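# Carry the table caddy from desk to counter

## Task

Move the table caddy off the desk and onto the counter so that it finishes standing upright, with all three of its items still inside it and upright. Nothing new may end up on the floor. The spice jars are glass and break from a drop of more than a few centimetres or a hard bump. The utility cart is free to roll. At the end, release the caddy and back the robot away, and the robot must not topple or be left leaning.

## Robot and tools

ROBOT. TidyBot++: a wheeled base 0.54 m long, 0.50 m wide and 0.38 m tall on four driven casters, carrying a single seven-joint arm that ends in a two-finger gripper. The shoulder sits 0.12 m ahead of the base centre and 0.68 m above the floor. base_camera is fixed on the front of the chassis, about 0.35 m up and tilted down. wrist_camera rides on the hand and looks along it. The arm starts folded with the hand pointing down and the wrist up to 0.08 m beyond the base front. A downward-pointing hand reaches at most about 0.94 m above the floor, and only near the base.

FRAMES. Base frame: origin on the floor below the base centre, x ahead, y to the left, z up, in metres. hand_pose is in this frame. It is the point between the finger pads, with its z axis running out along the fingers and its y axis along the closing direction. Odometry frame: where the base frame was at the start. heading is in radians from -3.142 to 3.142, left positive. base_tilt is in degrees, with forward and right positive. Odometry and tilt carry a fixed bias of about 1 degree. Wheel slip is counted as travel, and drift of a few cm and several degrees builds up over many moves.

execute_actions. actions: a list holding one action, or empty to just read state and images. An action may contain:
- base: exactly one relative move from where the base now is. translate_m is metres along x (forward +, -2 to 2). strafe_m is metres along y (left +, -2 to 2). rotate_rad is radians about z (counter-clockwise from above +, -6.3 to 6.3). These are offsets, not positions.
- joints: absolute targets keyed by name, in radians. joint_1_rad turns the whole arm about vertical, any angle, clockwise from above positive (opposite to rotate_rad). joint_2_rad is the shoulder, -2.249 to 2.249. joint_3_rad is upper-arm roll, any angle. joint_4_rad is the elbow, -2.579 to 2.579. joint_5_rad is forearm roll, any angle. joint_6_rad is the wrist, -2.099 to 2.099. joint_7_rad is hand roll, any angle; with the hand down, positive is counter-clockwise from above, and at 1.57 the fingers open toward the robot's left and right. gripper_pos is 0 (open, about 85 mm gap) to 1 (closed), with a gap near 85 x (1 - gripper_pos) mm. Roll joints take the shorter way, so send turns under half a revolution. Tolerances are ±0.039 for joints 1-4, ±0.056 for joints 5-7 and ±0.03 for the gripper.
- speeds: optional caps for this action only. translate_m and strafe_m take 0.05-0.5 m/s, and rotate_rad takes 0.1-1.57 rad/s. The maxima are the defaults.
A base move needing over 8.667 s is refused, and no action runs past 15 s. Unknown keys or out-of-range numbers reject the whole call. Keys you omit may keep chasing old targets. cameras: a list of base_camera, wrist_camera or all. Omitted, null or all returns both; [] returns none.

ARM GEOMETRY. The upper arm is 0.42 m, the forearm 0.31 m and the hand 0.31 m to the hand point. With joint_1_rad=0, joint_3_rad=3.14 and joint_5_rad=0, the arm moves in the x-z plane. Measured from vertical (forward positive), the upper arm is at j2, the forearm at j2-j4, and the hand at j2-j4-j6. Forward reach from the shoulder is the sum of length·sin, and height is the sum of length·cos. Closed fingertips reach about 20 mm past the hand point.

RESULTS. State includes base_odometry, heading, base_tilt, joint_positions, hand_pose, motor_effort (percent of max, with the peak of the last action in brackets; noisy and biased), and a pictures line listing the image order. base_status and joint_status words:
- done: reached target; for the base it means the wheels turned enough, even if they slipped.
- off_target: stopped away from the target, maybe still pushing.
- contact_stop or time_out: the target is dropped and the part holds position.
- not_followed: a self-collision check withheld the arm targets (with a "joint command not followed" and "cause:" line). Those targets may be retried on later actions until valid ones arrive.
- limit_stop_at_motor_heat: the motor overheated; resend the target.
on_its_own lists motion you did not command. A blocked base can read done while short of the goal. For the gripper sent to 1, done means an empty grip and off_target means something is held. ARM HIT means the arm struck itself or the base. MOTOR HOT appears from 60 °C. OVER-TEMPERATURE FAULT appears at 75 °C, and then the arm sags. If a result reports a stop, the later motion calls in the same reply are skipped.

OTHER TOOLS. wait: seconds 0-10, no new command. zoom_image: camera (base_camera or wrist_camera), region [x0,y0,x1,y1] in pixels of that camera's latest full image, at most 504x504. read_manual: section "licences" only; moves nothing. finished_scene: scene = current scene number; it ends the scene permanently and reports success. Replying without any tool call also ends the run.

CAUTIONS. Friction leaves joints slightly off. To correct, send last command + (desired - read) for each joint, not the read value itself, especially under load. A held load makes the arm sag, and the readings show it. hand_pose can be 1-2 cm off, so trust the images. Do not drive the base while the arm is caught on something high: the robot can tip. Sideways force on a raised hand can lift wheels. Driving the arm into objects can trip a torque fault (joints 1-4 at 104.5 N m, joints 5-7 at 51.3 N m), freezing the arm for 10 s. Holding loads heats the motors. Lower jars gently, avoid knocks, and watch the rolling cart. Finish by opening the gripper and moving clear.

Each tool is called in YAML: its name, and indented under it one key for each argument.

## Session

I'll start by checking the robot's state and camera views.

execute_actions:
  actions: []

Scene clock: 0.00 s.
base_odometry: x=+0.000 y=+0.000 heading=+0.000 (m, m, rad; odometry frame)
base_tilt: forward=-0.6 right=-0.2 (deg)
base_status: not commanded
joint_positions: joint_1_rad=-0.004 joint_2_rad=-0.356 joint_3_rad=+3.115 joint_4_rad=-2.507 joint_5_rad=+0.044 joint_6_rad=-0.854 joint_7_rad=+1.543 gripper_pos=+0.000
joint_status: not commanded
motor_effort: joint_1_rad=-1 joint_2_rad=-2 joint_3_rad=+1 joint_4_rad=+16 joint_5_rad=+1 joint_6_rad=+1 joint_7_rad=+0 (%)
hand_pose: x=+0.2780 y=-0.0050 z=+0.5958 quat_wxyz=(+0.020, +0.997, +0.015, +0.069) (m; base frame)
pictures: base_camera, wrist_camera
Images, in order (width x height): base_camera 644x364, wrist_camera 644x476.

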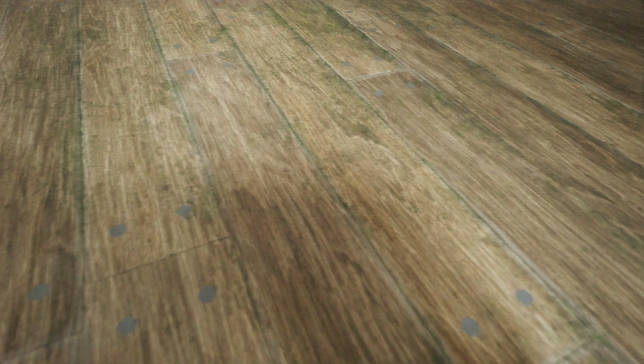

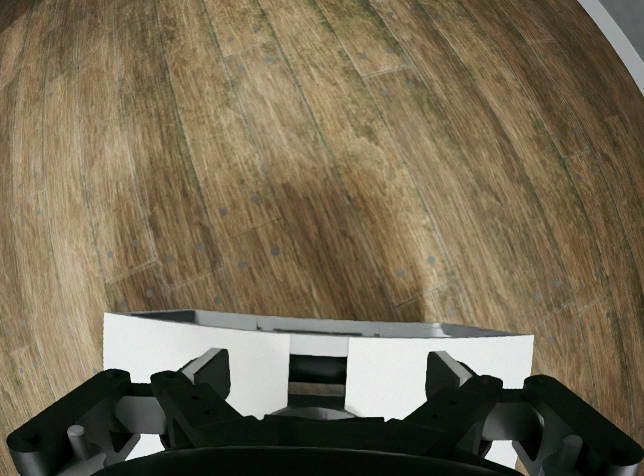

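execute_actions:
  actions:
    - {"joints": {"joint_6_rad": 0.4}}
  cameras: ["wrist_camera"]

Scene clock: 3.13 s.
base_odometry: x=+0.000 y=+0.000 heading=+0.000 (m, m, rad; odometry frame)
base_tilt: forward=-0.6 right=-0.2 (deg)
base_status: not commanded
joint_positions: joint_1_rad=-0.004 joint_2_rad=-0.356 joint_3_rad=+3.115 joint_4_rad=-2.506 joint_5_rad=+0.044 joint_6_rad=+0.393 joint_7_rad=+1.543 gripper_pos=+0.000
joint_status: all done
motor_effort: joint_1_rad=-1(1) joint_2_rad=-6(6) joint_3_rad=+0(1) joint_4_rad=+20(21) joint_5_rad=+1(1) joint_6_rad=+8(8) joint_7_rad=+0(0) (%)
hand_pose: x=+0.5405 y=+0.0206 z=+0.8464 quat_wxyz=(-0.008, +0.769, +0.025, +0.638) (m; base frame)
pictures: wrist_camera
camera_calibration (this result's frames):
wrist_camera: T_world_to_cam=[[0.0978561, -0.995177, 0.0069196, -0.0305016], [-0.172695, -0.0238278, -0.984687, 0.984339], [0.980102, 0.0951627, -0.174194, -0.249575], [0, 0, 0, 1]] pos_world=[0.417584, 0.0168504, 0.926003]
Images, in order (width x height): wrist_camera 644x476.

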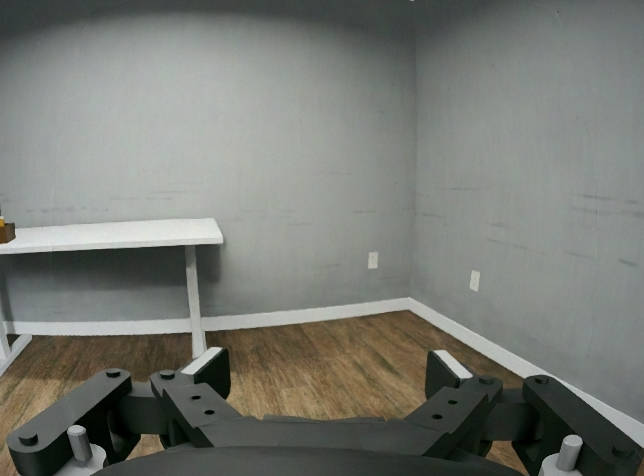

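execute_actions:
  actions:
    - {"joints": {"joint_1_rad": -1.0}}
  cameras: ["wrist_camera"]

Scene clock: 5.70 s.
base_odometry: x=+0.000 y=+0.000 heading=+0.000 (m, m, rad; odometry frame)
base_tilt: forward=-0.6 right=-0.2 (deg)
base_status: not commanded
joint_positions: joint_1_rad=-0.977 joint_2_rad=-0.356 joint_3_rad=+3.115 joint_4_rad=-2.506 joint_5_rad=+0.044 joint_6_rad=+0.393 joint_7_rad=+1.543 gripper_pos=+0.000
joint_status: all done
motor_effort: joint_1_rad=-1(1) joint_2_rad=-5(5) joint_3_rad=+1(1) joint_4_rad=+20(19) joint_5_rad=+0(0) joint_6_rad=+8(8) joint_7_rad=+0(0) (%)
hand_pose: x=+0.3393 y=+0.3600 z=+0.8464 quat_wxyz=(-0.306, +0.669, +0.382, +0.560) (m; base frame)
pictures: wrist_camera
camera_calibration (this result's frames):
wrist_camera: T_world_to_cam=[[0.877611, -0.479324, 0.00691938, -0.123292], [-0.0775195, -0.156148, -0.984687, 0.973013], [0.473065, 0.863636, -0.174194, -0.189237], [0, 0, 0, 1]] pos_world=[0.273152, 0.256269, 0.926002]
Images, in order (width x height): wrist_camera 644x476.

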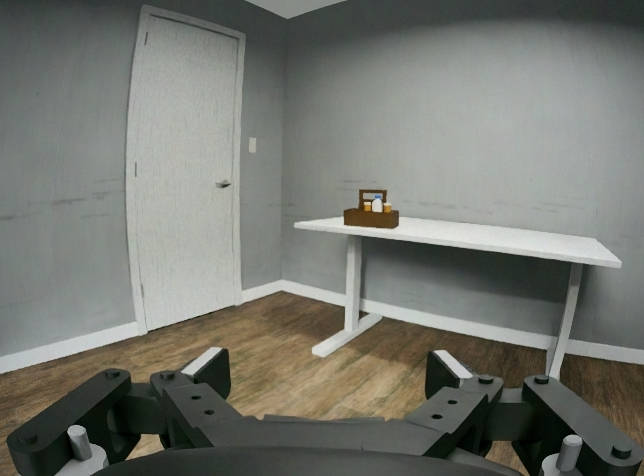

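zoom_image:
  camera: "wrist_camera"
  region: [290, 160, 450, 260]

execute_actions:
  actions:
    - {"joints": {"joint_1_rad": -2.2}}
  cameras: ["wrist_camera"]

Region (290, 160, 450, 260) of wrist_camera's 644x476 image, scaled by 3.150; it fills the top 315 rows of this view, and the rest is white.

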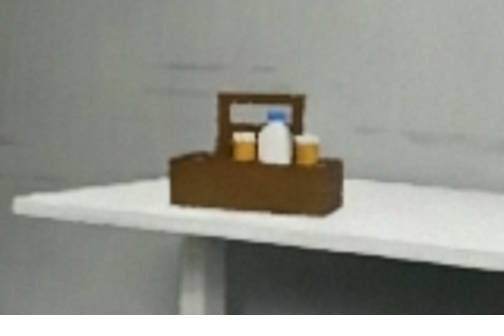

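Scene clock: 8.77 s.
base_odometry: x=+0.000 y=+0.000 heading=+0.000 (m, m, rad; odometry frame)
base_tilt: forward=-0.6 right=-0.2 (deg)
base_status: not commanded
joint_positions: joint_1_rad=-2.177 joint_2_rad=-0.356 joint_3_rad=+3.115 joint_4_rad=-2.506 joint_5_rad=+0.044 joint_6_rad=+0.393 joint_7_rad=+1.543 gripper_pos=+0.000
joint_status: all done
motor_effort: joint_1_rad=-1(0) joint_2_rad=-6(5) joint_3_rad=+0(1) joint_4_rad=+20(20) joint_5_rad=+1(0) joint_6_rad=+8(8) joint_7_rad=+0(0) (%)
hand_pose: x=-0.1367 y=+0.3358 z=+0.8464 quat_wxyz=(-0.569, +0.336, +0.692, +0.290) (m; base frame)
pictures: wrist_camera
camera_calibration (this result's frames):
wrist_camera: T_world_to_cam=[[0.76479, 0.644243, 0.00691955, -0.109867], [0.11744, -0.128839, -0.984687, 0.949813], [-0.633486, 0.753891, -0.174194, -0.0575575], [0, 0, 0, 1]] pos_world=[-0.0639829, 0.236545, 0.926002]
Images, in order (width x height): wrist_camera 644x476.

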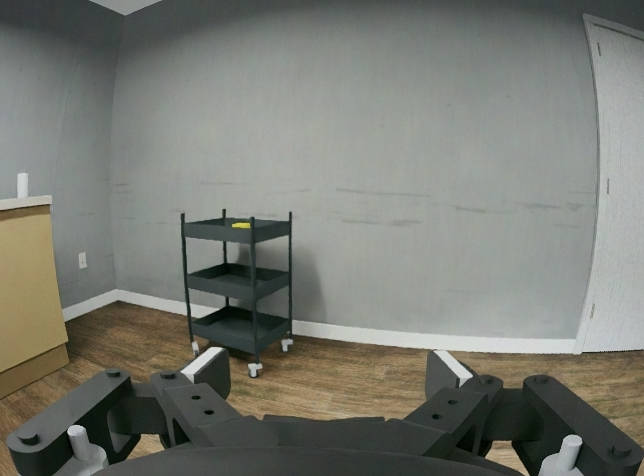

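execute_actions:
  actions:
    - {"joints": {"joint_1_rad": -3.3}}
  cameras: ["wrist_camera"]

Scene clock: 11.40 s.
base_odometry: x=+0.000 y=+0.000 heading=+0.000 (m, m, rad; odometry frame)
base_tilt: forward=-0.6 right=-0.2 (deg)
base_status: not commanded
joint_positions: joint_1_rad=-3.277 joint_2_rad=-0.356 joint_3_rad=+3.115 joint_4_rad=-2.506 joint_5_rad=+0.044 joint_6_rad=+0.393 joint_7_rad=+1.543 gripper_pos=+0.000
joint_status: all done
motor_effort: joint_1_rad=-1(1) joint_2_rad=-6(6) joint_3_rad=+0(1) joint_4_rad=+20(20) joint_5_rad=+0(0) joint_6_rad=+8(9) joint_7_rad=+0(0) (%)
hand_pose: x=-0.2962 y=-0.0756 z=+0.8464 quat_wxyz=(-0.636, -0.075, +0.766, -0.050) (m; base frame)
pictures: wrist_camera
camera_calibration (this result's frames):
wrist_camera: T_world_to_cam=[[-0.227316, 0.973796, 0.00691933, 0.00819413], [0.168089, 0.0462342, -0.984687, 0.943786], [-0.959205, -0.222672, -0.174194, -0.018797], [0, 0, 0, 1]] pos_world=[-0.174807, -0.0558001, 0.926002]
Images, in order (width x height): wrist_camera 644x476.

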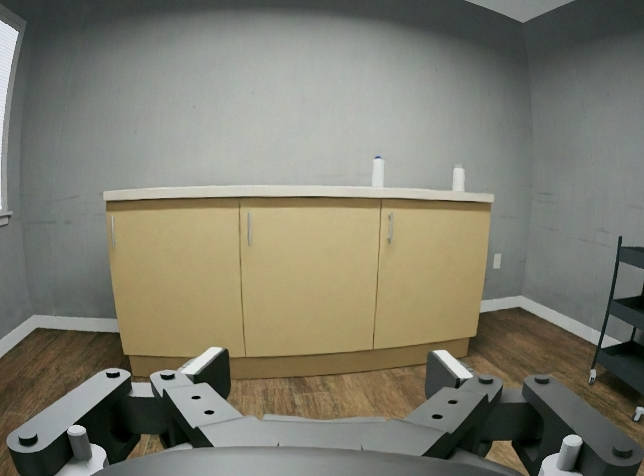

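execute_actions:
  actions:
    - {"base": {"rotate_rad": 0.484}, "joints": {"joint_1_rad": -0.3}}

Scene clock: 35.93 s.
base_odometry: x=+0.000 y=+0.000 heading=+0.483 (m, m, rad; odometry frame)
base_tilt: forward=-0.6 right=-0.2 (deg)
base_status: done
joint_positions: joint_1_rad=-0.323 joint_2_rad=-0.356 joint_3_rad=+3.115 joint_4_rad=-2.506 joint_5_rad=+0.044 joint_6_rad=+0.393 joint_7_rad=+1.543 gripper_pos=+0.000
joint_status: all done
motor_effort: joint_1_rad=-1(0) joint_2_rad=-6(5) joint_3_rad=+1(1) joint_4_rad=+20(20) joint_5_rad=+1(0) joint_6_rad=+8(8) joint_7_rad=-1(0) (%)
hand_pose: x=+0.5129 y=+0.1514 z=+0.8464 quat_wxyz=(-0.109, +0.756, +0.146, +0.629) (m; base frame)
pictures: base_camera, wrist_camera
camera_calibration (this result's frames):
wrist_camera: T_world_to_cam=[[0.404324, -0.91459, 0.00691958, -0.0669712], [-0.156569, -0.0766661, -0.984687, 0.98242], [0.901115, 0.397049, -0.174194, -0.240175], [0, 0, 0, 1]] pos_world=[0.39732, 0.109428, 0.926002]
Images, in order (width x height): base_camera 644x364, wrist_camera 644x476.

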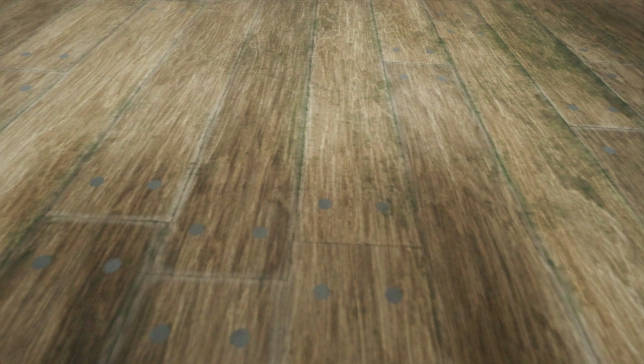

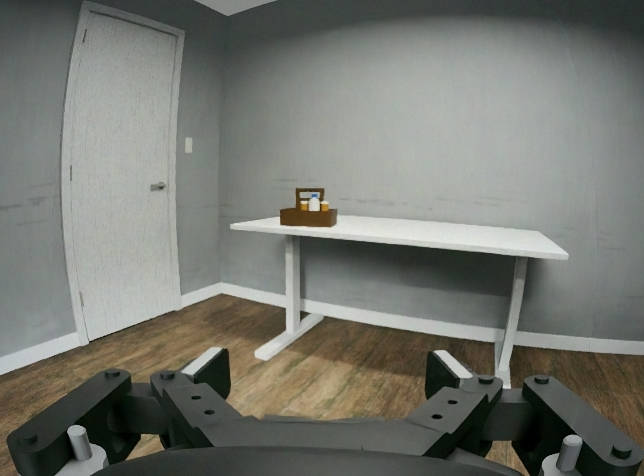

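execute_actions:
  actions:
    - {"base": {"translate_m": 1.15}, "joints": {"joint_1_rad": -0.35, "joint_4_rad": -2.2, "joint_6_rad": -0.05}}

Scene clock: 45.23 s.
base_odometry: x=+1.017 y=+0.536 heading=+0.484 (m, m, rad; odometry frame)
base_tilt: forward=-0.6 right=-0.2 (deg)
base_status: done
joint_positions: joint_1_rad=-0.326 joint_2_rad=-0.356 joint_3_rad=+3.115 joint_4_rad=-2.215 joint_5_rad=+0.044 joint_6_rad=-0.021 joint_7_rad=+1.543 gripper_pos=+0.000
joint_status: all done
motor_effort: joint_1_rad=+0(1) joint_2_rad=-7(10) joint_3_rad=+0(1) joint_4_rad=+22(23) joint_5_rad=+1(0) joint_6_rad=+8(9) joint_7_rad=+0(0) (%)
hand_pose: x=+0.5415 y=+0.1580 z=+0.8919 quat_wxyz=(-0.094, +0.794, +0.150, +0.582) (m; base frame)
pictures: base_camera, wrist_camera
camera_calibration (this result's frames):
wrist_camera: T_world_to_cam=[[0.392165, -0.919868, 0.00702506, -0.0655034], [-0.26784, -0.121487, -0.955773, 1.07375], [0.880039, 0.372939, -0.29402, -0.138508], [0, 0, 0, 1]] pos_world=[0.435175, 0.121847, 0.986]
Images, in order (width x height): base_camera 644x364, wrist_camera 644x476.

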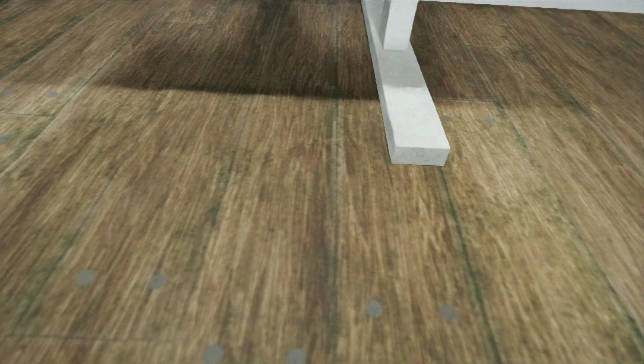

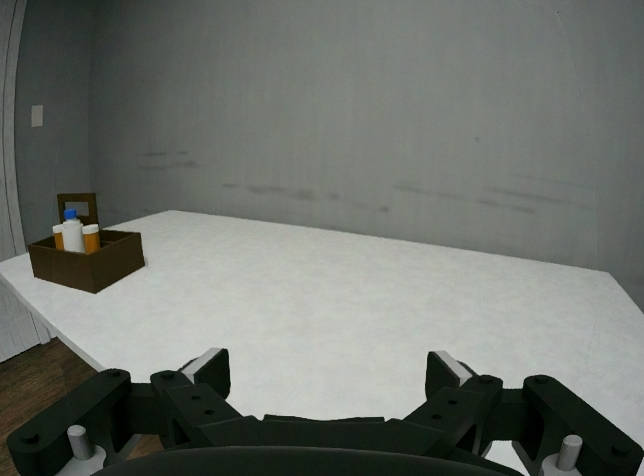

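execute_actions:
  actions:
    - {"base": {"strafe_m": 0.9}, "joints": {"joint_1_rad": 0.0}}

Scene clock: 49.47 s.
base_odometry: x=+0.599 y=+1.333 heading=+0.484 (m, m, rad; odometry frame)
base_tilt: forward=-0.6 right=-0.2 (deg)
base_status: done
joint_positions: joint_1_rad=-0.022 joint_2_rad=-0.356 joint_3_rad=+3.115 joint_4_rad=-2.215 joint_5_rad=+0.044 joint_6_rad=-0.022 joint_7_rad=+1.543 gripper_pos=+0.000
joint_status: all done
motor_effort: joint_1_rad=-1(1) joint_2_rad=-7(7) joint_3_rad=+0(2) joint_4_rad=+23(22) joint_5_rad=+1(0) joint_6_rad=+8(8) joint_7_rad=+0(1) (%)
hand_pose: x=+0.5694 y=+0.0242 z=+0.8919 quat_wxyz=(-0.005, +0.807, +0.028, +0.590) (m; base frame)
pictures: base_camera, wrist_camera
camera_calibration (this result's frames):
wrist_camera: T_world_to_cam=[[0.0987634, -0.995086, 0.00702035, -0.0305815], [-0.292146, -0.0357383, -0.955706, 1.07672], [0.95126, 0.0923378, -0.29424, -0.146755], [0, 0, 0, 1]] pos_world=[0.457184, 0.0216002, 0.986065]
Images, in order (width x height): base_camera 644x364, wrist_camera 644x476.

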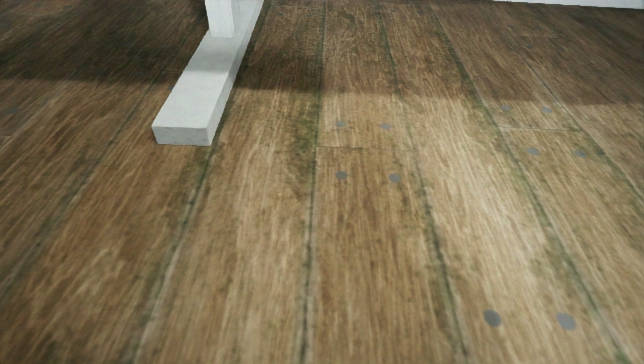

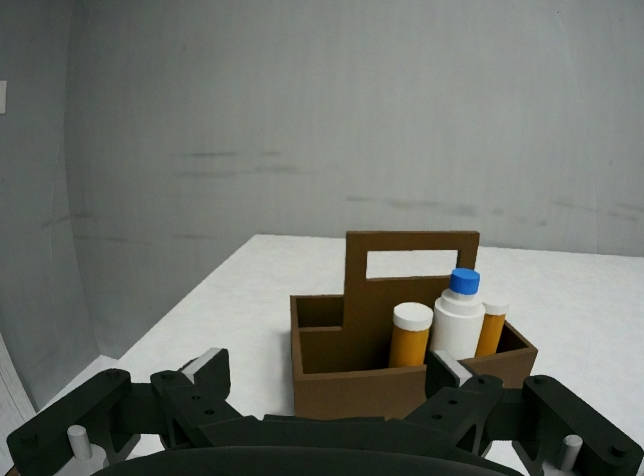

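zoom_image:
  camera: "wrist_camera"
  region: [260, 210, 560, 430]

Region (260, 210, 560, 430) of wrist_camera's 644x476 image, scaled by 1.680; it fills the top 370 rows of this view, and the rest is white.

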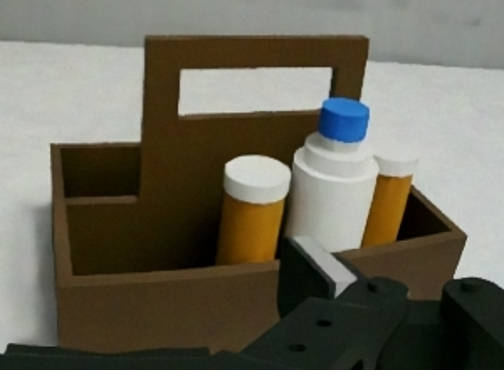

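execute_actions:
  actions:
    - {"base": {"strafe_m": 0.594}, "joints": {"joint_1_rad": 1.389, "joint_3_rad": 3.167, "joint_4_rad": -0.872, "joint_5_rad": -0.044, "joint_6_rad": -1.17, "joint_7_rad": 1.598}}

Scene clock: 88.93 s.
base_odometry: x=+0.323 y=+1.859 heading=+0.484 (m, m, rad; odometry frame)
base_tilt: forward=-0.6 right=-0.2 (deg)
base_status: done
joint_positions: joint_1_rad=+1.365 joint_2_rad=-0.361 joint_3_rad=+3.140 joint_4_rad=-0.885 joint_5_rad=+0.003 joint_6_rad=-1.139 joint_7_rad=+1.565 gripper_pos=+0.000
joint_status: all done
motor_effort: joint_1_rad=+0(1) joint_2_rad=+0(10) joint_3_rad=+0(1) joint_4_rad=+14(24) joint_5_rad=+0(1) joint_6_rad=+8(9) joint_7_rad=-1(0) (%)
hand_pose: x=+0.1853 y=-0.3118 z=+1.3187 quat_wxyz=(+0.424, +0.572, -0.468, +0.523) (m; base frame)
pictures: base_camera, wrist_camera
camera_calibration (this result's frames):
wrist_camera: T_world_to_cam=[[-0.967732, -0.251715, -0.0116188, 0.123983], [-0.00904936, 0.0807966, -0.99669, 1.39831], [0.25182, -0.964423, -0.0804673, -0.106573], [0, 0, 0, 1]] pos_world=[0.159473, -0.184552, 1.38655]
Images, in order (width x height): base_camera 644x364, wrist_camera 644x476.

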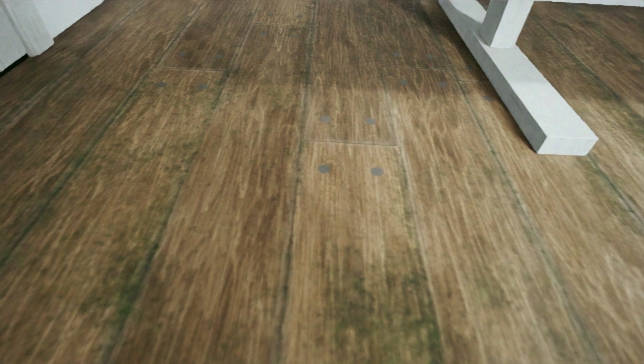

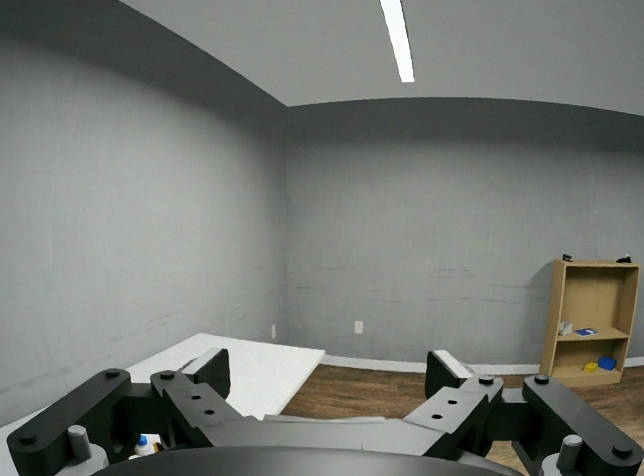

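execute_actions:
  actions:
    - {"base": {"translate_m": 0.546}, "joints": {"joint_2_rad": 0.3}}

Scene clock: 92.43 s.
base_odometry: x=+0.806 y=+2.114 heading=+0.484 (m, m, rad; odometry frame)
base_tilt: forward=-0.6 right=-0.2 (deg)
base_status: done
joint_positions: joint_1_rad=+1.369 joint_2_rad=+0.307 joint_3_rad=+3.146 joint_4_rad=-0.879 joint_5_rad=-0.003 joint_6_rad=-1.139 joint_7_rad=+1.565 gripper_pos=+0.000
joint_status: all done
motor_effort: joint_1_rad=-1(1) joint_2_rad=-31(35) joint_3_rad=-1(2) joint_4_rad=+20(22) joint_5_rad=+1(0) joint_6_rad=+6(8) joint_7_rad=+0(0) (%)
hand_pose: x=+0.2480 y=-0.6325 z=+0.9877 quat_wxyz=(+0.250, +0.708, -0.584, +0.308) (m; base frame)
pictures: base_camera, wrist_camera
camera_calibration (this result's frames):
wrist_camera: T_world_to_cam=[[-0.972886, -0.22732, -0.0426373, 0.147418], [-0.123093, 0.664983, -0.736645, 1.23577], [0.195807, -0.711423, -0.674934, 0.302827], [0, 0, 0, 1]] pos_world=[0.23624, -0.57282, 1.121]
Images, in order (width x height): base_camera 644x364, wrist_camera 644x476.

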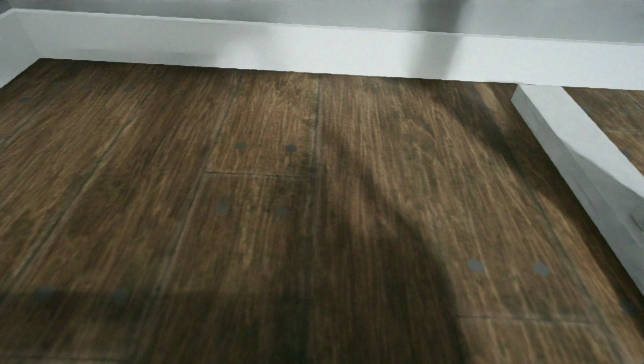

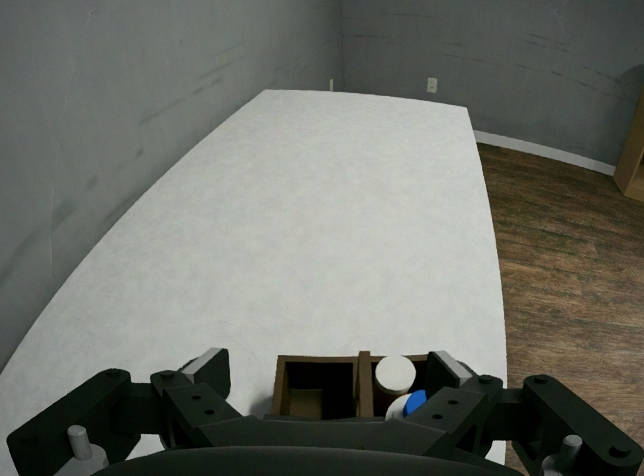

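zoom_image:
  camera: "wrist_camera"
  region: [200, 320, 480, 476]

Region (200, 320, 480, 476) of wrist_camera's 644x476 image, scaled by 1.800; it fills the top 281 rows of this view, and the rest is white.

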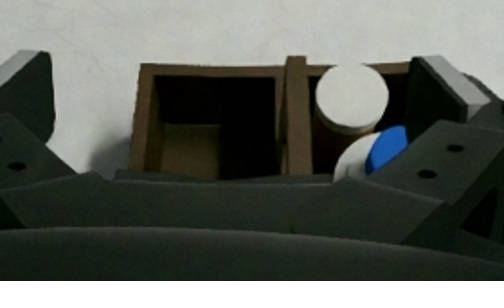

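execute_actions:
  actions:
    - {"base": {"translate_m": -0.022}, "joints": {"joint_4_rad": -1.07, "joint_6_rad": -0.99}}
  cameras: ["wrist_camera"]

Scene clock: 99.50 s.
base_odometry: x=+0.787 y=+2.103 heading=+0.484 (m, m, rad; odometry frame)
base_tilt: forward=-0.6 right=-0.2 (deg)
base_status: done
joint_positions: joint_1_rad=+1.380 joint_2_rad=+0.304 joint_3_rad=+3.150 joint_4_rad=-1.057 joint_5_rad=-0.004 joint_6_rad=-1.021 joint_7_rad=+1.565 gripper_pos=+0.000
joint_status: all done
motor_effort: joint_1_rad=-1(3) joint_2_rad=-30(33) joint_3_rad=+0(2) joint_4_rad=+21(22) joint_5_rad=+1(2) joint_6_rad=+6(6) joint_7_rad=+0(1) (%)
hand_pose: x=+0.2394 y=-0.6366 z=+0.9230 quat_wxyz=(+0.236, +0.712, -0.596, +0.286) (m; base frame)
pictures: wrist_camera
camera_calibration (this result's frames):
wrist_camera: T_world_to_cam=[[-0.976687, -0.210139, -0.0438539, 0.148277], [-0.120715, 0.706573, -0.697268, 1.17941], [0.177509, -0.675719, -0.715468, 0.32242], [0, 0, 0, 1]] pos_world=[0.22996, -0.584313, 1.05955]
Images, in order (width x height): wrist_camera 644x476.

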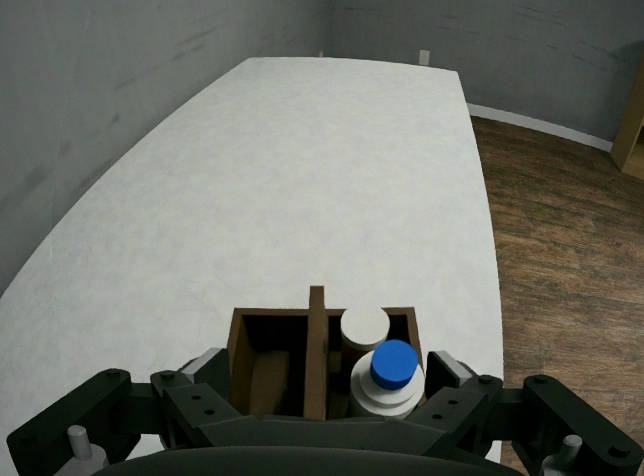

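execute_actions:
  actions:
    - {"base": {"translate_m": 0.008}, "joints": {"joint_1_rad": 1.38, "joint_3_rad": 3.148, "joint_4_rad": -1.175, "joint_5_rad": -0.004, "joint_6_rad": -0.873, "joint_7_rad": 1.568, "gripper_pos": 0.3}}
  cameras: ["wrist_camera"]

Scene clock: 107.20 s.
base_odometry: x=+0.794 y=+2.107 heading=+0.484 (m, m, rad; odometry frame)
base_tilt: forward=-0.6 right=-0.2 (deg)
base_status: done
joint_positions: joint_1_rad=+1.380 joint_2_rad=+0.304 joint_3_rad=+3.151 joint_4_rad=-1.163 joint_5_rad=-0.004 joint_6_rad=-0.904 joint_7_rad=+1.565 gripper_pos=+0.300
joint_status: all done
motor_effort: joint_1_rad=-1(3) joint_2_rad=-32(32) joint_3_rad=+0(3) joint_4_rad=+22(22) joint_5_rad=+1(2) joint_6_rad=+6(6) joint_7_rad=+0(0) (%)
hand_pose: x=+0.2406 y=-0.6442 z=+0.8928 quat_wxyz=(+0.239, +0.710, -0.595, +0.290) (m; base frame)
pictures: wrist_camera
camera_calibration (this result's frames):
wrist_camera: T_world_to_cam=[[-0.976691, -0.210188, -0.04355, 0.146232], [-0.118915, 0.698732, -0.705431, 1.1656], [0.178703, -0.683809, -0.707439, 0.282822], [0, 0, 0, 1]] pos_world=[0.230891, -0.590311, 1.0287]
Images, in order (width x height): wrist_camera 644x476.

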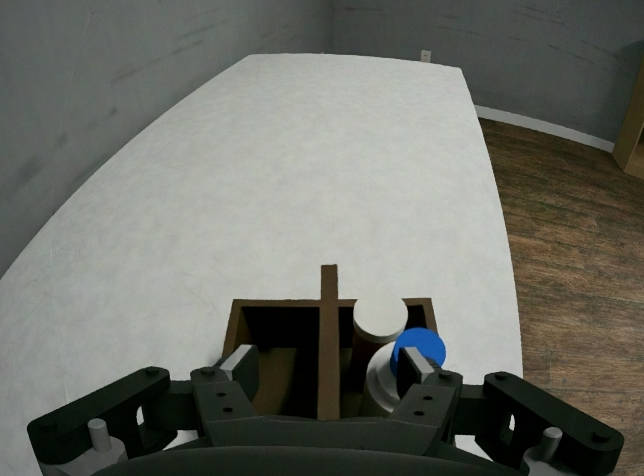

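zoom_image:
  camera: "wrist_camera"
  region: [200, 250, 460, 440]

Region (200, 250, 460, 440) of wrist_camera's 644x476 image, scaled by 1.938; it fills the top 368 rows of this view, and the rest is white.

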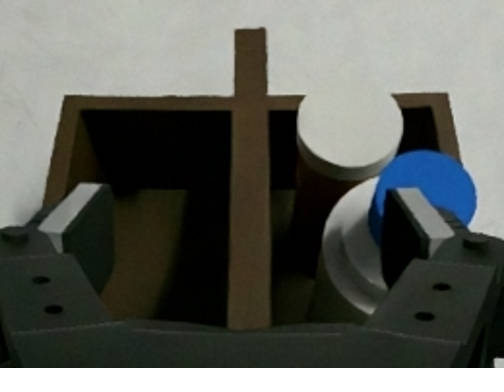

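execute_actions:
  actions:
    - {"joints": {"gripper_pos": 1.0}}
  cameras: ["wrist_camera"]

Scene clock: 111.83 s.
base_odometry: x=+0.794 y=+2.107 heading=+0.484 (m, m, rad; odometry frame)
base_tilt: forward=-0.6 right=-0.2 (deg)
base_status: not commanded
joint_positions: joint_1_rad=+1.380 joint_2_rad=+0.303 joint_3_rad=+3.151 joint_4_rad=-1.163 joint_5_rad=-0.004 joint_6_rad=-0.903 joint_7_rad=+1.565 gripper_pos=+0.931
joint_status: gripper_pos off_target (ended at +0.931, target +1.000)
motor_effort: joint_1_rad=+0(2) joint_2_rad=-32(32) joint_3_rad=-1(1) joint_4_rad=+21(22) joint_5_rad=+0(0) joint_6_rad=+7(6) joint_7_rad=-1(1) (%)
hand_pose: x=+0.2406 y=-0.6443 z=+0.8930 quat_wxyz=(+0.240, +0.710, -0.595, +0.290) (m; base frame)
pictures: wrist_camera
camera_calibration (this result's frames):
wrist_camera: T_world_to_cam=[[-0.976685, -0.210218, -0.0435306, 0.146201], [-0.118823, 0.698238, -0.705935, 1.16593], [0.178795, -0.684304, -0.706937, 0.282131], [0, 0, 0, 1]] pos_world=[0.230889, -0.590302, 1.02889]
Images, in order (width x height): wrist_camera 644x476.

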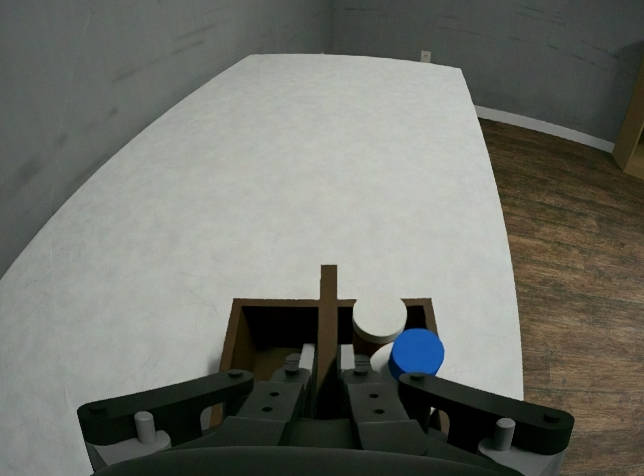

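execute_actions:
  actions:
    - {"joints": {"joint_4_rad": -1.04, "joint_6_rad": -1.03}}
  cameras: ["wrist_camera"]

Scene clock: 114.37 s.
base_odometry: x=+0.794 y=+2.107 heading=+0.484 (m, m, rad; odometry frame)
base_tilt: forward=-0.6 right=-0.2 (deg)
base_status: not commanded
joint_positions: joint_1_rad=+1.380 joint_2_rad=+0.322 joint_3_rad=+3.151 joint_4_rad=-1.080 joint_5_rad=-0.004 joint_6_rad=-1.020 joint_7_rad=+1.565 gripper_pos=+0.931
joint_status: joint_4_rad off_target (ended at -1.080, target -1.040); the others done
motor_effort: joint_1_rad=-1(1) joint_2_rad=-38(37) joint_3_rad=+0(1) joint_4_rad=+26(26) joint_5_rad=+1(1) joint_6_rad=+9(9) joint_7_rad=+0(1) (%)
hand_pose: x=+0.2394 y=-0.6370 z=+0.8997 quat_wxyz=(+0.224, +0.718, -0.601, +0.272) (m; base frame)
pictures: wrist_camera
camera_calibration (this result's frames):
wrist_camera: T_world_to_cam=[[-0.977043, -0.208275, -0.0448115, 0.149347], [-0.125687, 0.733361, -0.66812, 1.15552], [0.172016, -0.64715, -0.742702, 0.349508], [0, 0, 0, 1]] pos_world=[0.231031, -0.590122, 1.0383]
Images, in order (width x height): wrist_camera 644x476.

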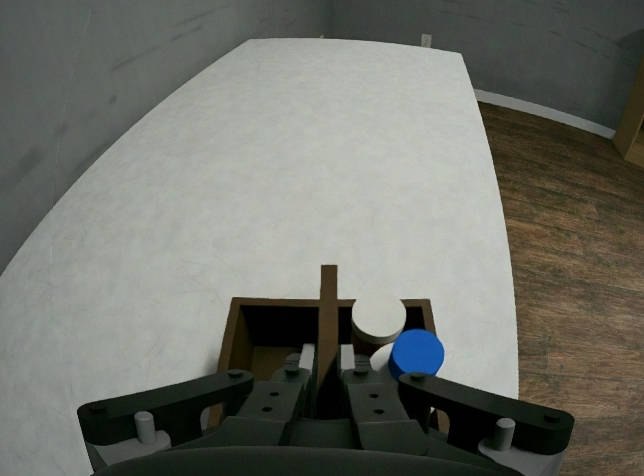

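execute_actions:
  actions:
    - {"joints": {"joint_2_rad": 0.24, "joint_4_rad": -0.97, "joint_6_rad": -1.05}}
  cameras: ["wrist_camera"]

Scene clock: 117.70 s.
base_odometry: x=+0.794 y=+2.107 heading=+0.484 (m, m, rad; odometry frame)
base_tilt: forward=-0.6 right=-0.2 (deg)
base_status: not commanded
joint_positions: joint_1_rad=+1.380 joint_2_rad=+0.269 joint_3_rad=+3.151 joint_4_rad=-1.007 joint_5_rad=-0.004 joint_6_rad=-1.041 joint_7_rad=+1.565 gripper_pos=+0.931
joint_status: all done
motor_effort: joint_1_rad=-1(1) joint_2_rad=-35(42) joint_3_rad=+0(0) joint_4_rad=+26(28) joint_5_rad=+1(1) joint_6_rad=+10(10) joint_7_rad=+0(1) (%)
hand_pose: x=+0.2382 y=-0.6303 z=+0.9672 quat_wxyz=(+0.255, +0.703, -0.588, +0.309) (m; base frame)
pictures: wrist_camera
camera_calibration (this result's frames):
wrist_camera: T_world_to_cam=[[-0.976159, -0.212937, -0.0420969, 0.146776], [-0.112203, 0.66104, -0.741914, 1.21804], [0.185809, -0.719502, -0.669173, 0.284228], [0, 0, 0, 1]] pos_world=[0.227132, -0.569416, 1.10006]
Images, in order (width x height): wrist_camera 644x476.

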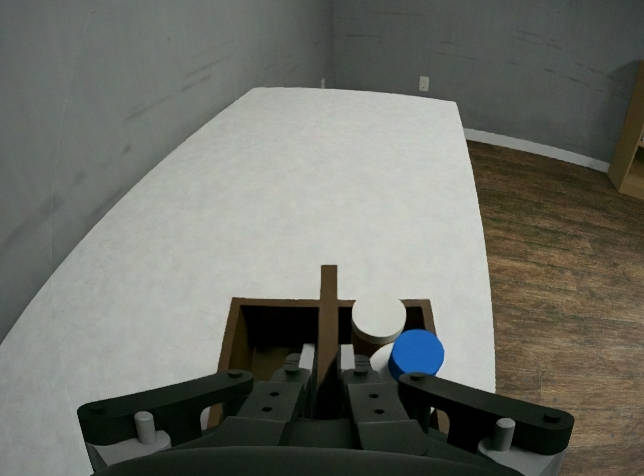

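execute_actions:
  actions:
    - {"base": {"translate_m": -1.6}, "joints": {"joint_4_rad": -0.77, "joint_6_rad": -1.31}}

Scene clock: 135.03 s.
base_odometry: x=-0.623 y=+1.363 heading=+0.484 (m, m, rad; odometry frame)
base_tilt: forward=-0.6 right=-0.2 (deg)
base_status: done
joint_positions: joint_1_rad=+1.380 joint_2_rad=+0.267 joint_3_rad=+3.150 joint_4_rad=-0.806 joint_5_rad=-0.004 joint_6_rad=-1.304 joint_7_rad=+1.565 gripper_pos=+0.931
joint_status: all done
motor_effort: joint_1_rad=-1(5) joint_2_rad=-33(37) joint_3_rad=-1(4) joint_4_rad=+24(27) joint_5_rad=+1(3) joint_6_rad=+9(9) joint_7_rad=+0(0) (%)
hand_pose: x=+0.2315 y=-0.5923 z=+1.0132 quat_wxyz=(+0.237, +0.712, -0.595, +0.288) (m; base frame)
pictures: base_camera, wrist_camera
camera_calibration (this result's frames):
wrist_camera: T_world_to_cam=[[-0.976445, -0.211305, -0.043644, 0.152869], [-0.120801, 0.702987, -0.700868, 1.21153], [0.178778, -0.679087, -0.711955, 0.412426], [0, 0, 0, 1]] pos_world=[0.22189, -0.539317, 1.14942]
Images, in order (width x height): base_camera 644x364, wrist_camera 644x476.

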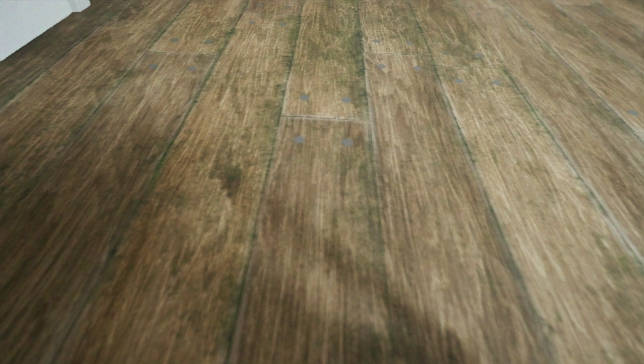

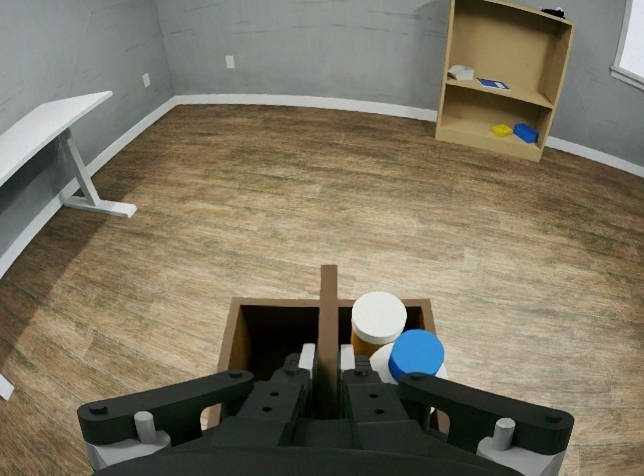

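execute_actions:
  actions:
    - {"base": {"strafe_m": -1.25}, "joints": {"joint_2_rad": 0.04, "joint_6_rad": -1.51}}

Scene clock: 140.17 s.
base_odometry: x=-0.043 y=+0.256 heading=+0.483 (m, m, rad; odometry frame)
base_tilt: forward=-0.6 right=-0.2 (deg)
base_status: done
joint_positions: joint_1_rad=+1.380 joint_2_rad=+0.067 joint_3_rad=+3.150 joint_4_rad=-0.797 joint_5_rad=-0.004 joint_6_rad=-1.509 joint_7_rad=+1.565 gripper_pos=+0.931
joint_status: all done
motor_effort: joint_1_rad=-1(2) joint_2_rad=-22(35) joint_3_rad=+0(1) joint_4_rad=+21(24) joint_5_rad=+1(1) joint_6_rad=+9(10) joint_7_rad=+0(0) (%)
hand_pose: x=+0.2092 y=-0.4752 z=+1.0818 quat_wxyz=(+0.238, +0.711, -0.595, +0.290) (m; base frame)
pictures: base_camera, wrist_camera
camera_calibration (this result's frames):
wrist_camera: T_world_to_cam=[[-0.976294, -0.211748, -0.0448682, 0.15997], [-0.119703, 0.7009, -0.703143, 1.17589], [0.180337, -0.681103, -0.709632, 0.540967], [0, 0, 0, 1]] pos_world=[0.199378, -0.421851, 1.21788]
Images, in order (width x height): base_camera 644x364, wrist_camera 644x476.

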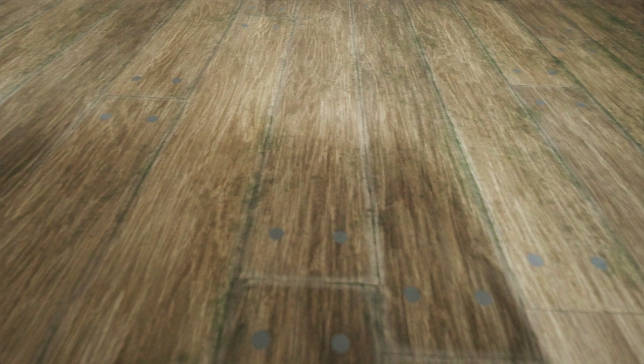

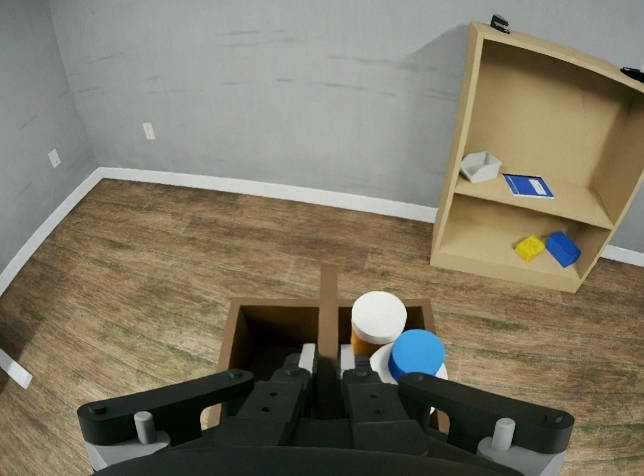

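execute_actions:
  actions:
    - {"base": {"rotate_rad": -3.17}, "joints": {"joint_1_rad": -0.02}, "speeds": {"rotate_rad": 1.0}}

Scene clock: 145.93 s.
base_odometry: x=-0.043 y=+0.256 heading=-2.687 (m, m, rad; odometry frame)
base_tilt: forward=-0.6 right=-0.2 (deg)
base_status: done
joint_positions: joint_1_rad=-0.002 joint_2_rad=+0.067 joint_3_rad=+3.150 joint_4_rad=-0.797 joint_5_rad=-0.004 joint_6_rad=-1.509 joint_7_rad=+1.565 gripper_pos=+0.931
joint_status: all done
motor_effort: joint_1_rad=-1(4) joint_2_rad=-23(25) joint_3_rad=+0(3) joint_4_rad=+22(22) joint_5_rad=+1(3) joint_6_rad=+9(10) joint_7_rad=+0(0) (%)
hand_pose: x=+0.6027 y=-0.0007 z=+1.0818 quat_wxyz=(-0.001, +0.927, -0.005, +0.375) (m; base frame)
pictures: base_camera, wrist_camera
camera_calibration (this result's frames):
wrist_camera: T_world_to_cam=[[0.0244249, -0.998694, -0.0448679, 0.040884], [-0.710902, 0.0142036, -0.703148, 1.24624], [0.702867, 0.049071, -0.709627, 0.478783], [0, 0, 0, 1]] pos_world=[0.548436, -0.000364954, 1.21788]
Images, in order (width x height): base_camera 644x364, wrist_camera 644x476.

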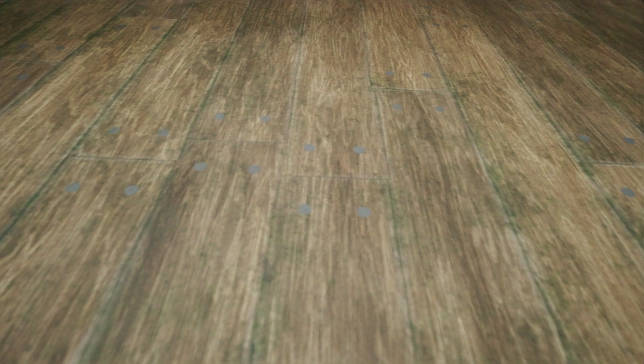

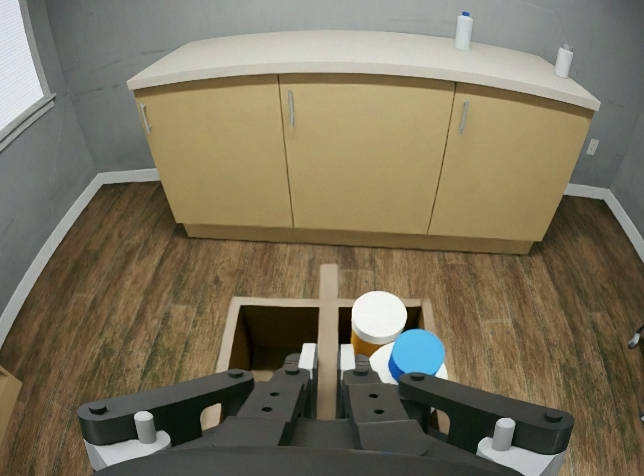

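zoom_image:
  camera: "wrist_camera"
  region: [120, 0, 620, 270]

Region (120, 0, 620, 270) of wrist_camera's 644x476 image, scaled by 1.008; it fills the top 272 rows of this view, and the rest is white.

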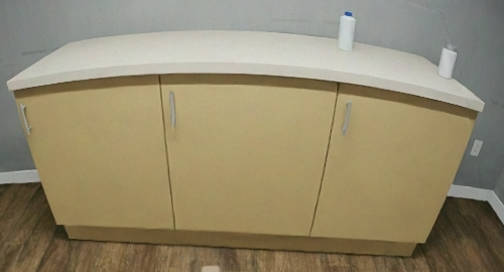

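zoom_image:
  camera: "wrist_camera"
  region: [270, 20, 390, 100]

zoom_image:
  camera: "wrist_camera"
  region: [270, 200, 390, 280]

Region (270, 20, 390, 100) of wrist_camera's 644x476 image, scaled by 4.200.

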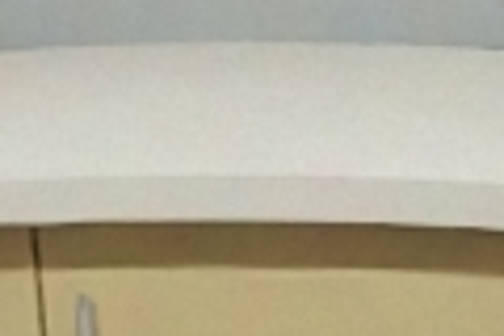

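Region (270, 200, 390, 280) of wrist_camera's 644x476 image, scaled by 4.200.

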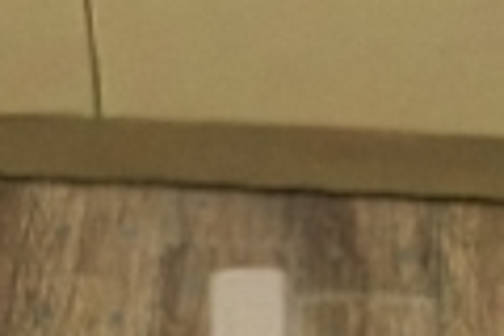

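execute_actions:
  actions:
    - {"base": {"translate_m": 0.95}, "joints": {"joint_1_rad": -0.002, "joint_4_rad": -0.545, "joint_6_rad": -1.735}}

Scene clock: 154.47 s.
base_odometry: x=-0.897 y=-0.161 heading=-2.687 (m, m, rad; odometry frame)
base_tilt: forward=-0.6 right=-0.2 (deg)
base_status: done
joint_positions: joint_1_rad=-0.002 joint_2_rad=+0.065 joint_3_rad=+3.150 joint_4_rad=-0.575 joint_5_rad=-0.004 joint_6_rad=-1.732 joint_7_rad=+1.565 gripper_pos=+0.931
joint_status: all done
motor_effort: joint_1_rad=-1(0) joint_2_rad=-20(24) joint_3_rad=+0(0) joint_4_rad=+18(22) joint_5_rad=+1(1) joint_6_rad=+9(10) joint_7_rad=-1(0) (%)
hand_pose: x=+0.5508 y=-0.0003 z=+1.1303 quat_wxyz=(-0.001, +0.927, -0.005, +0.375) (m; base frame)
pictures: base_camera, wrist_camera
camera_calibration (this result's frames):
wrist_camera: T_world_to_cam=[[0.0250438, -0.998707, -0.0442497, 0.0436617], [-0.7098, 0.0134053, -0.704276, 1.2441], [0.703958, 0.0490462, -0.708546, 0.547802], [0, 0, 0, 1]] pos_world=[0.496339, 0.000060129, 1.26626]
Images, in order (width x height): base_camera 644x364, wrist_camera 644x476.

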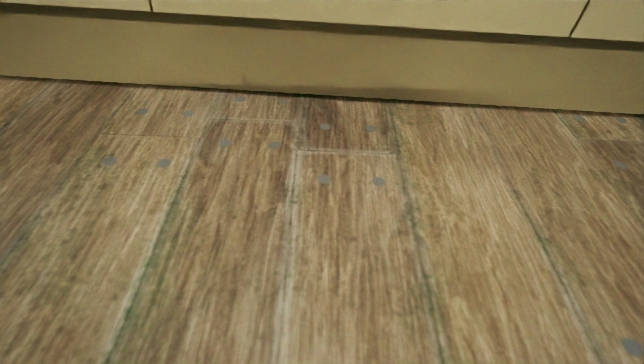

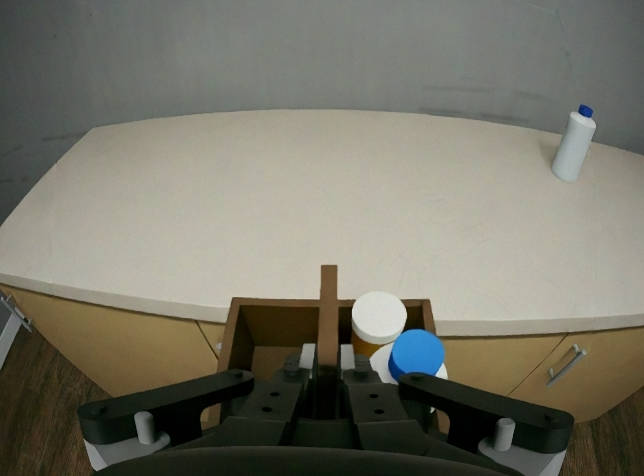

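execute_actions:
  actions:
    - {"base": {"translate_m": 0.38}}

Scene clock: 160.37 s.
base_odometry: x=-1.239 y=-0.327 heading=-2.688 (m, m, rad; odometry frame)
base_tilt: forward=-0.6 right=-0.2 (deg)
base_status: done
joint_positions: joint_1_rad=-0.002 joint_2_rad=+0.069 joint_3_rad=+3.150 joint_4_rad=-0.575 joint_5_rad=-0.004 joint_6_rad=-1.733 joint_7_rad=+1.565 gripper_pos=+0.931
joint_status: not commanded
motor_effort: joint_1_rad=-1(1) joint_2_rad=-20(24) joint_3_rad=+0(0) joint_4_rad=+18(19) joint_5_rad=+1(1) joint_6_rad=+9(10) joint_7_rad=+0(0) (%)
hand_pose: x=+0.5523 y=-0.0003 z=+1.1286 quat_wxyz=(-0.001, +0.928, -0.005, +0.373) (m; base frame)
pictures: base_camera, wrist_camera
camera_calibration (this result's frames):
wrist_camera: T_world_to_cam=[[0.0248555, -0.998707, -0.0443521, 0.0437743], [-0.712806, 0.0134013, -0.701233, 1.24217], [0.700921, 0.0490439, -0.711551, 0.550655], [0, 0, 0, 1]] pos_world=[0.498375, 0.0000645856, 1.26481]
Images, in order (width x height): base_camera 644x364, wrist_camera 644x476.

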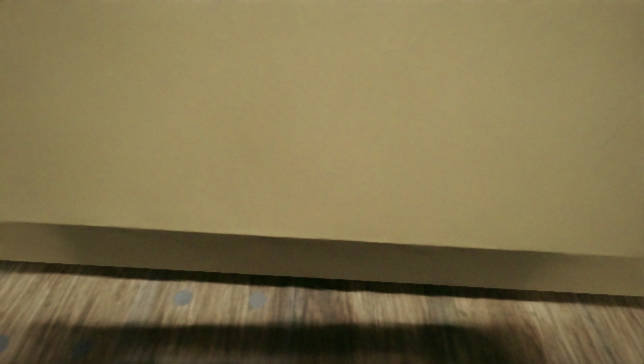

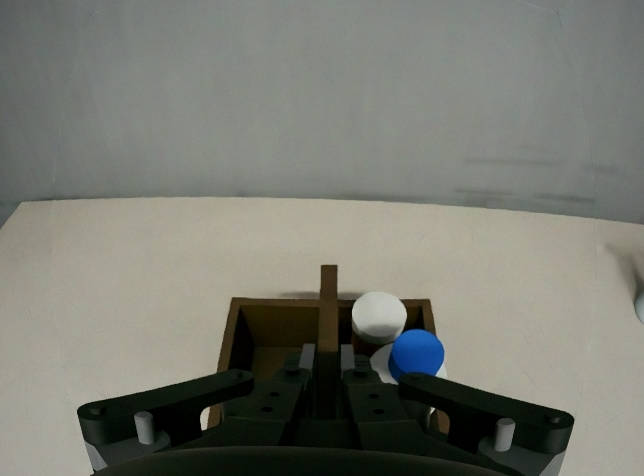

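execute_actions:
  actions:
    - {"joints": {"joint_2_rad": 0.2, "joint_6_rad": -1.52}}
  cameras: ["wrist_camera"]

Scene clock: 164.90 s.
base_odometry: x=-1.239 y=-0.327 heading=-2.688 (m, m, rad; odometry frame)
base_tilt: forward=-0.6 right=-0.2 (deg)
base_status: not commanded
joint_positions: joint_1_rad=-0.002 joint_2_rad=+0.233 joint_3_rad=+3.150 joint_4_rad=-0.574 joint_5_rad=-0.004 joint_6_rad=-1.557 joint_7_rad=+1.565 gripper_pos=+0.931
joint_status: all done
motor_effort: joint_1_rad=+0(1) joint_2_rad=-29(34) joint_3_rad=+0(1) joint_4_rad=+21(22) joint_5_rad=+1(0) joint_6_rad=+9(11) joint_7_rad=+0(1) (%)
hand_pose: x=+0.6616 y=-0.0004 z=+1.0869 quat_wxyz=(-0.001, +0.925, -0.005, +0.379) (m; base frame)
pictures: wrist_camera
camera_calibration (this result's frames):
wrist_camera: T_world_to_cam=[[0.025214, -0.998757, -0.0429925, 0.0374105], [-0.704003, 0.0127934, -0.710082, 1.29464], [0.70975, 0.0481708, -0.702805, 0.42909], [0, 0, 0, 1]] pos_world=[0.605943, 0.000131463, 1.22248]
Images, in order (width x height): wrist_camera 644x476.

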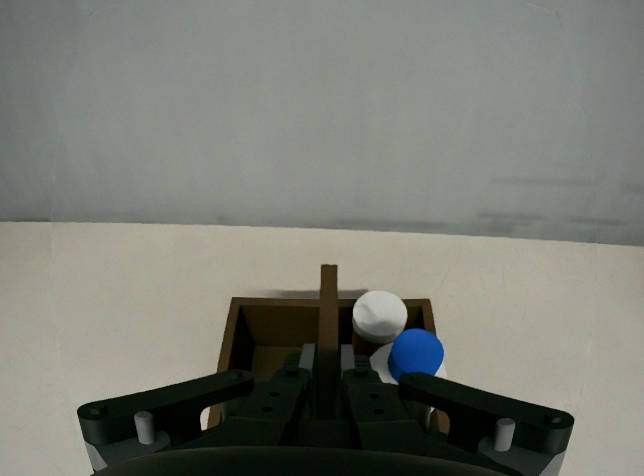

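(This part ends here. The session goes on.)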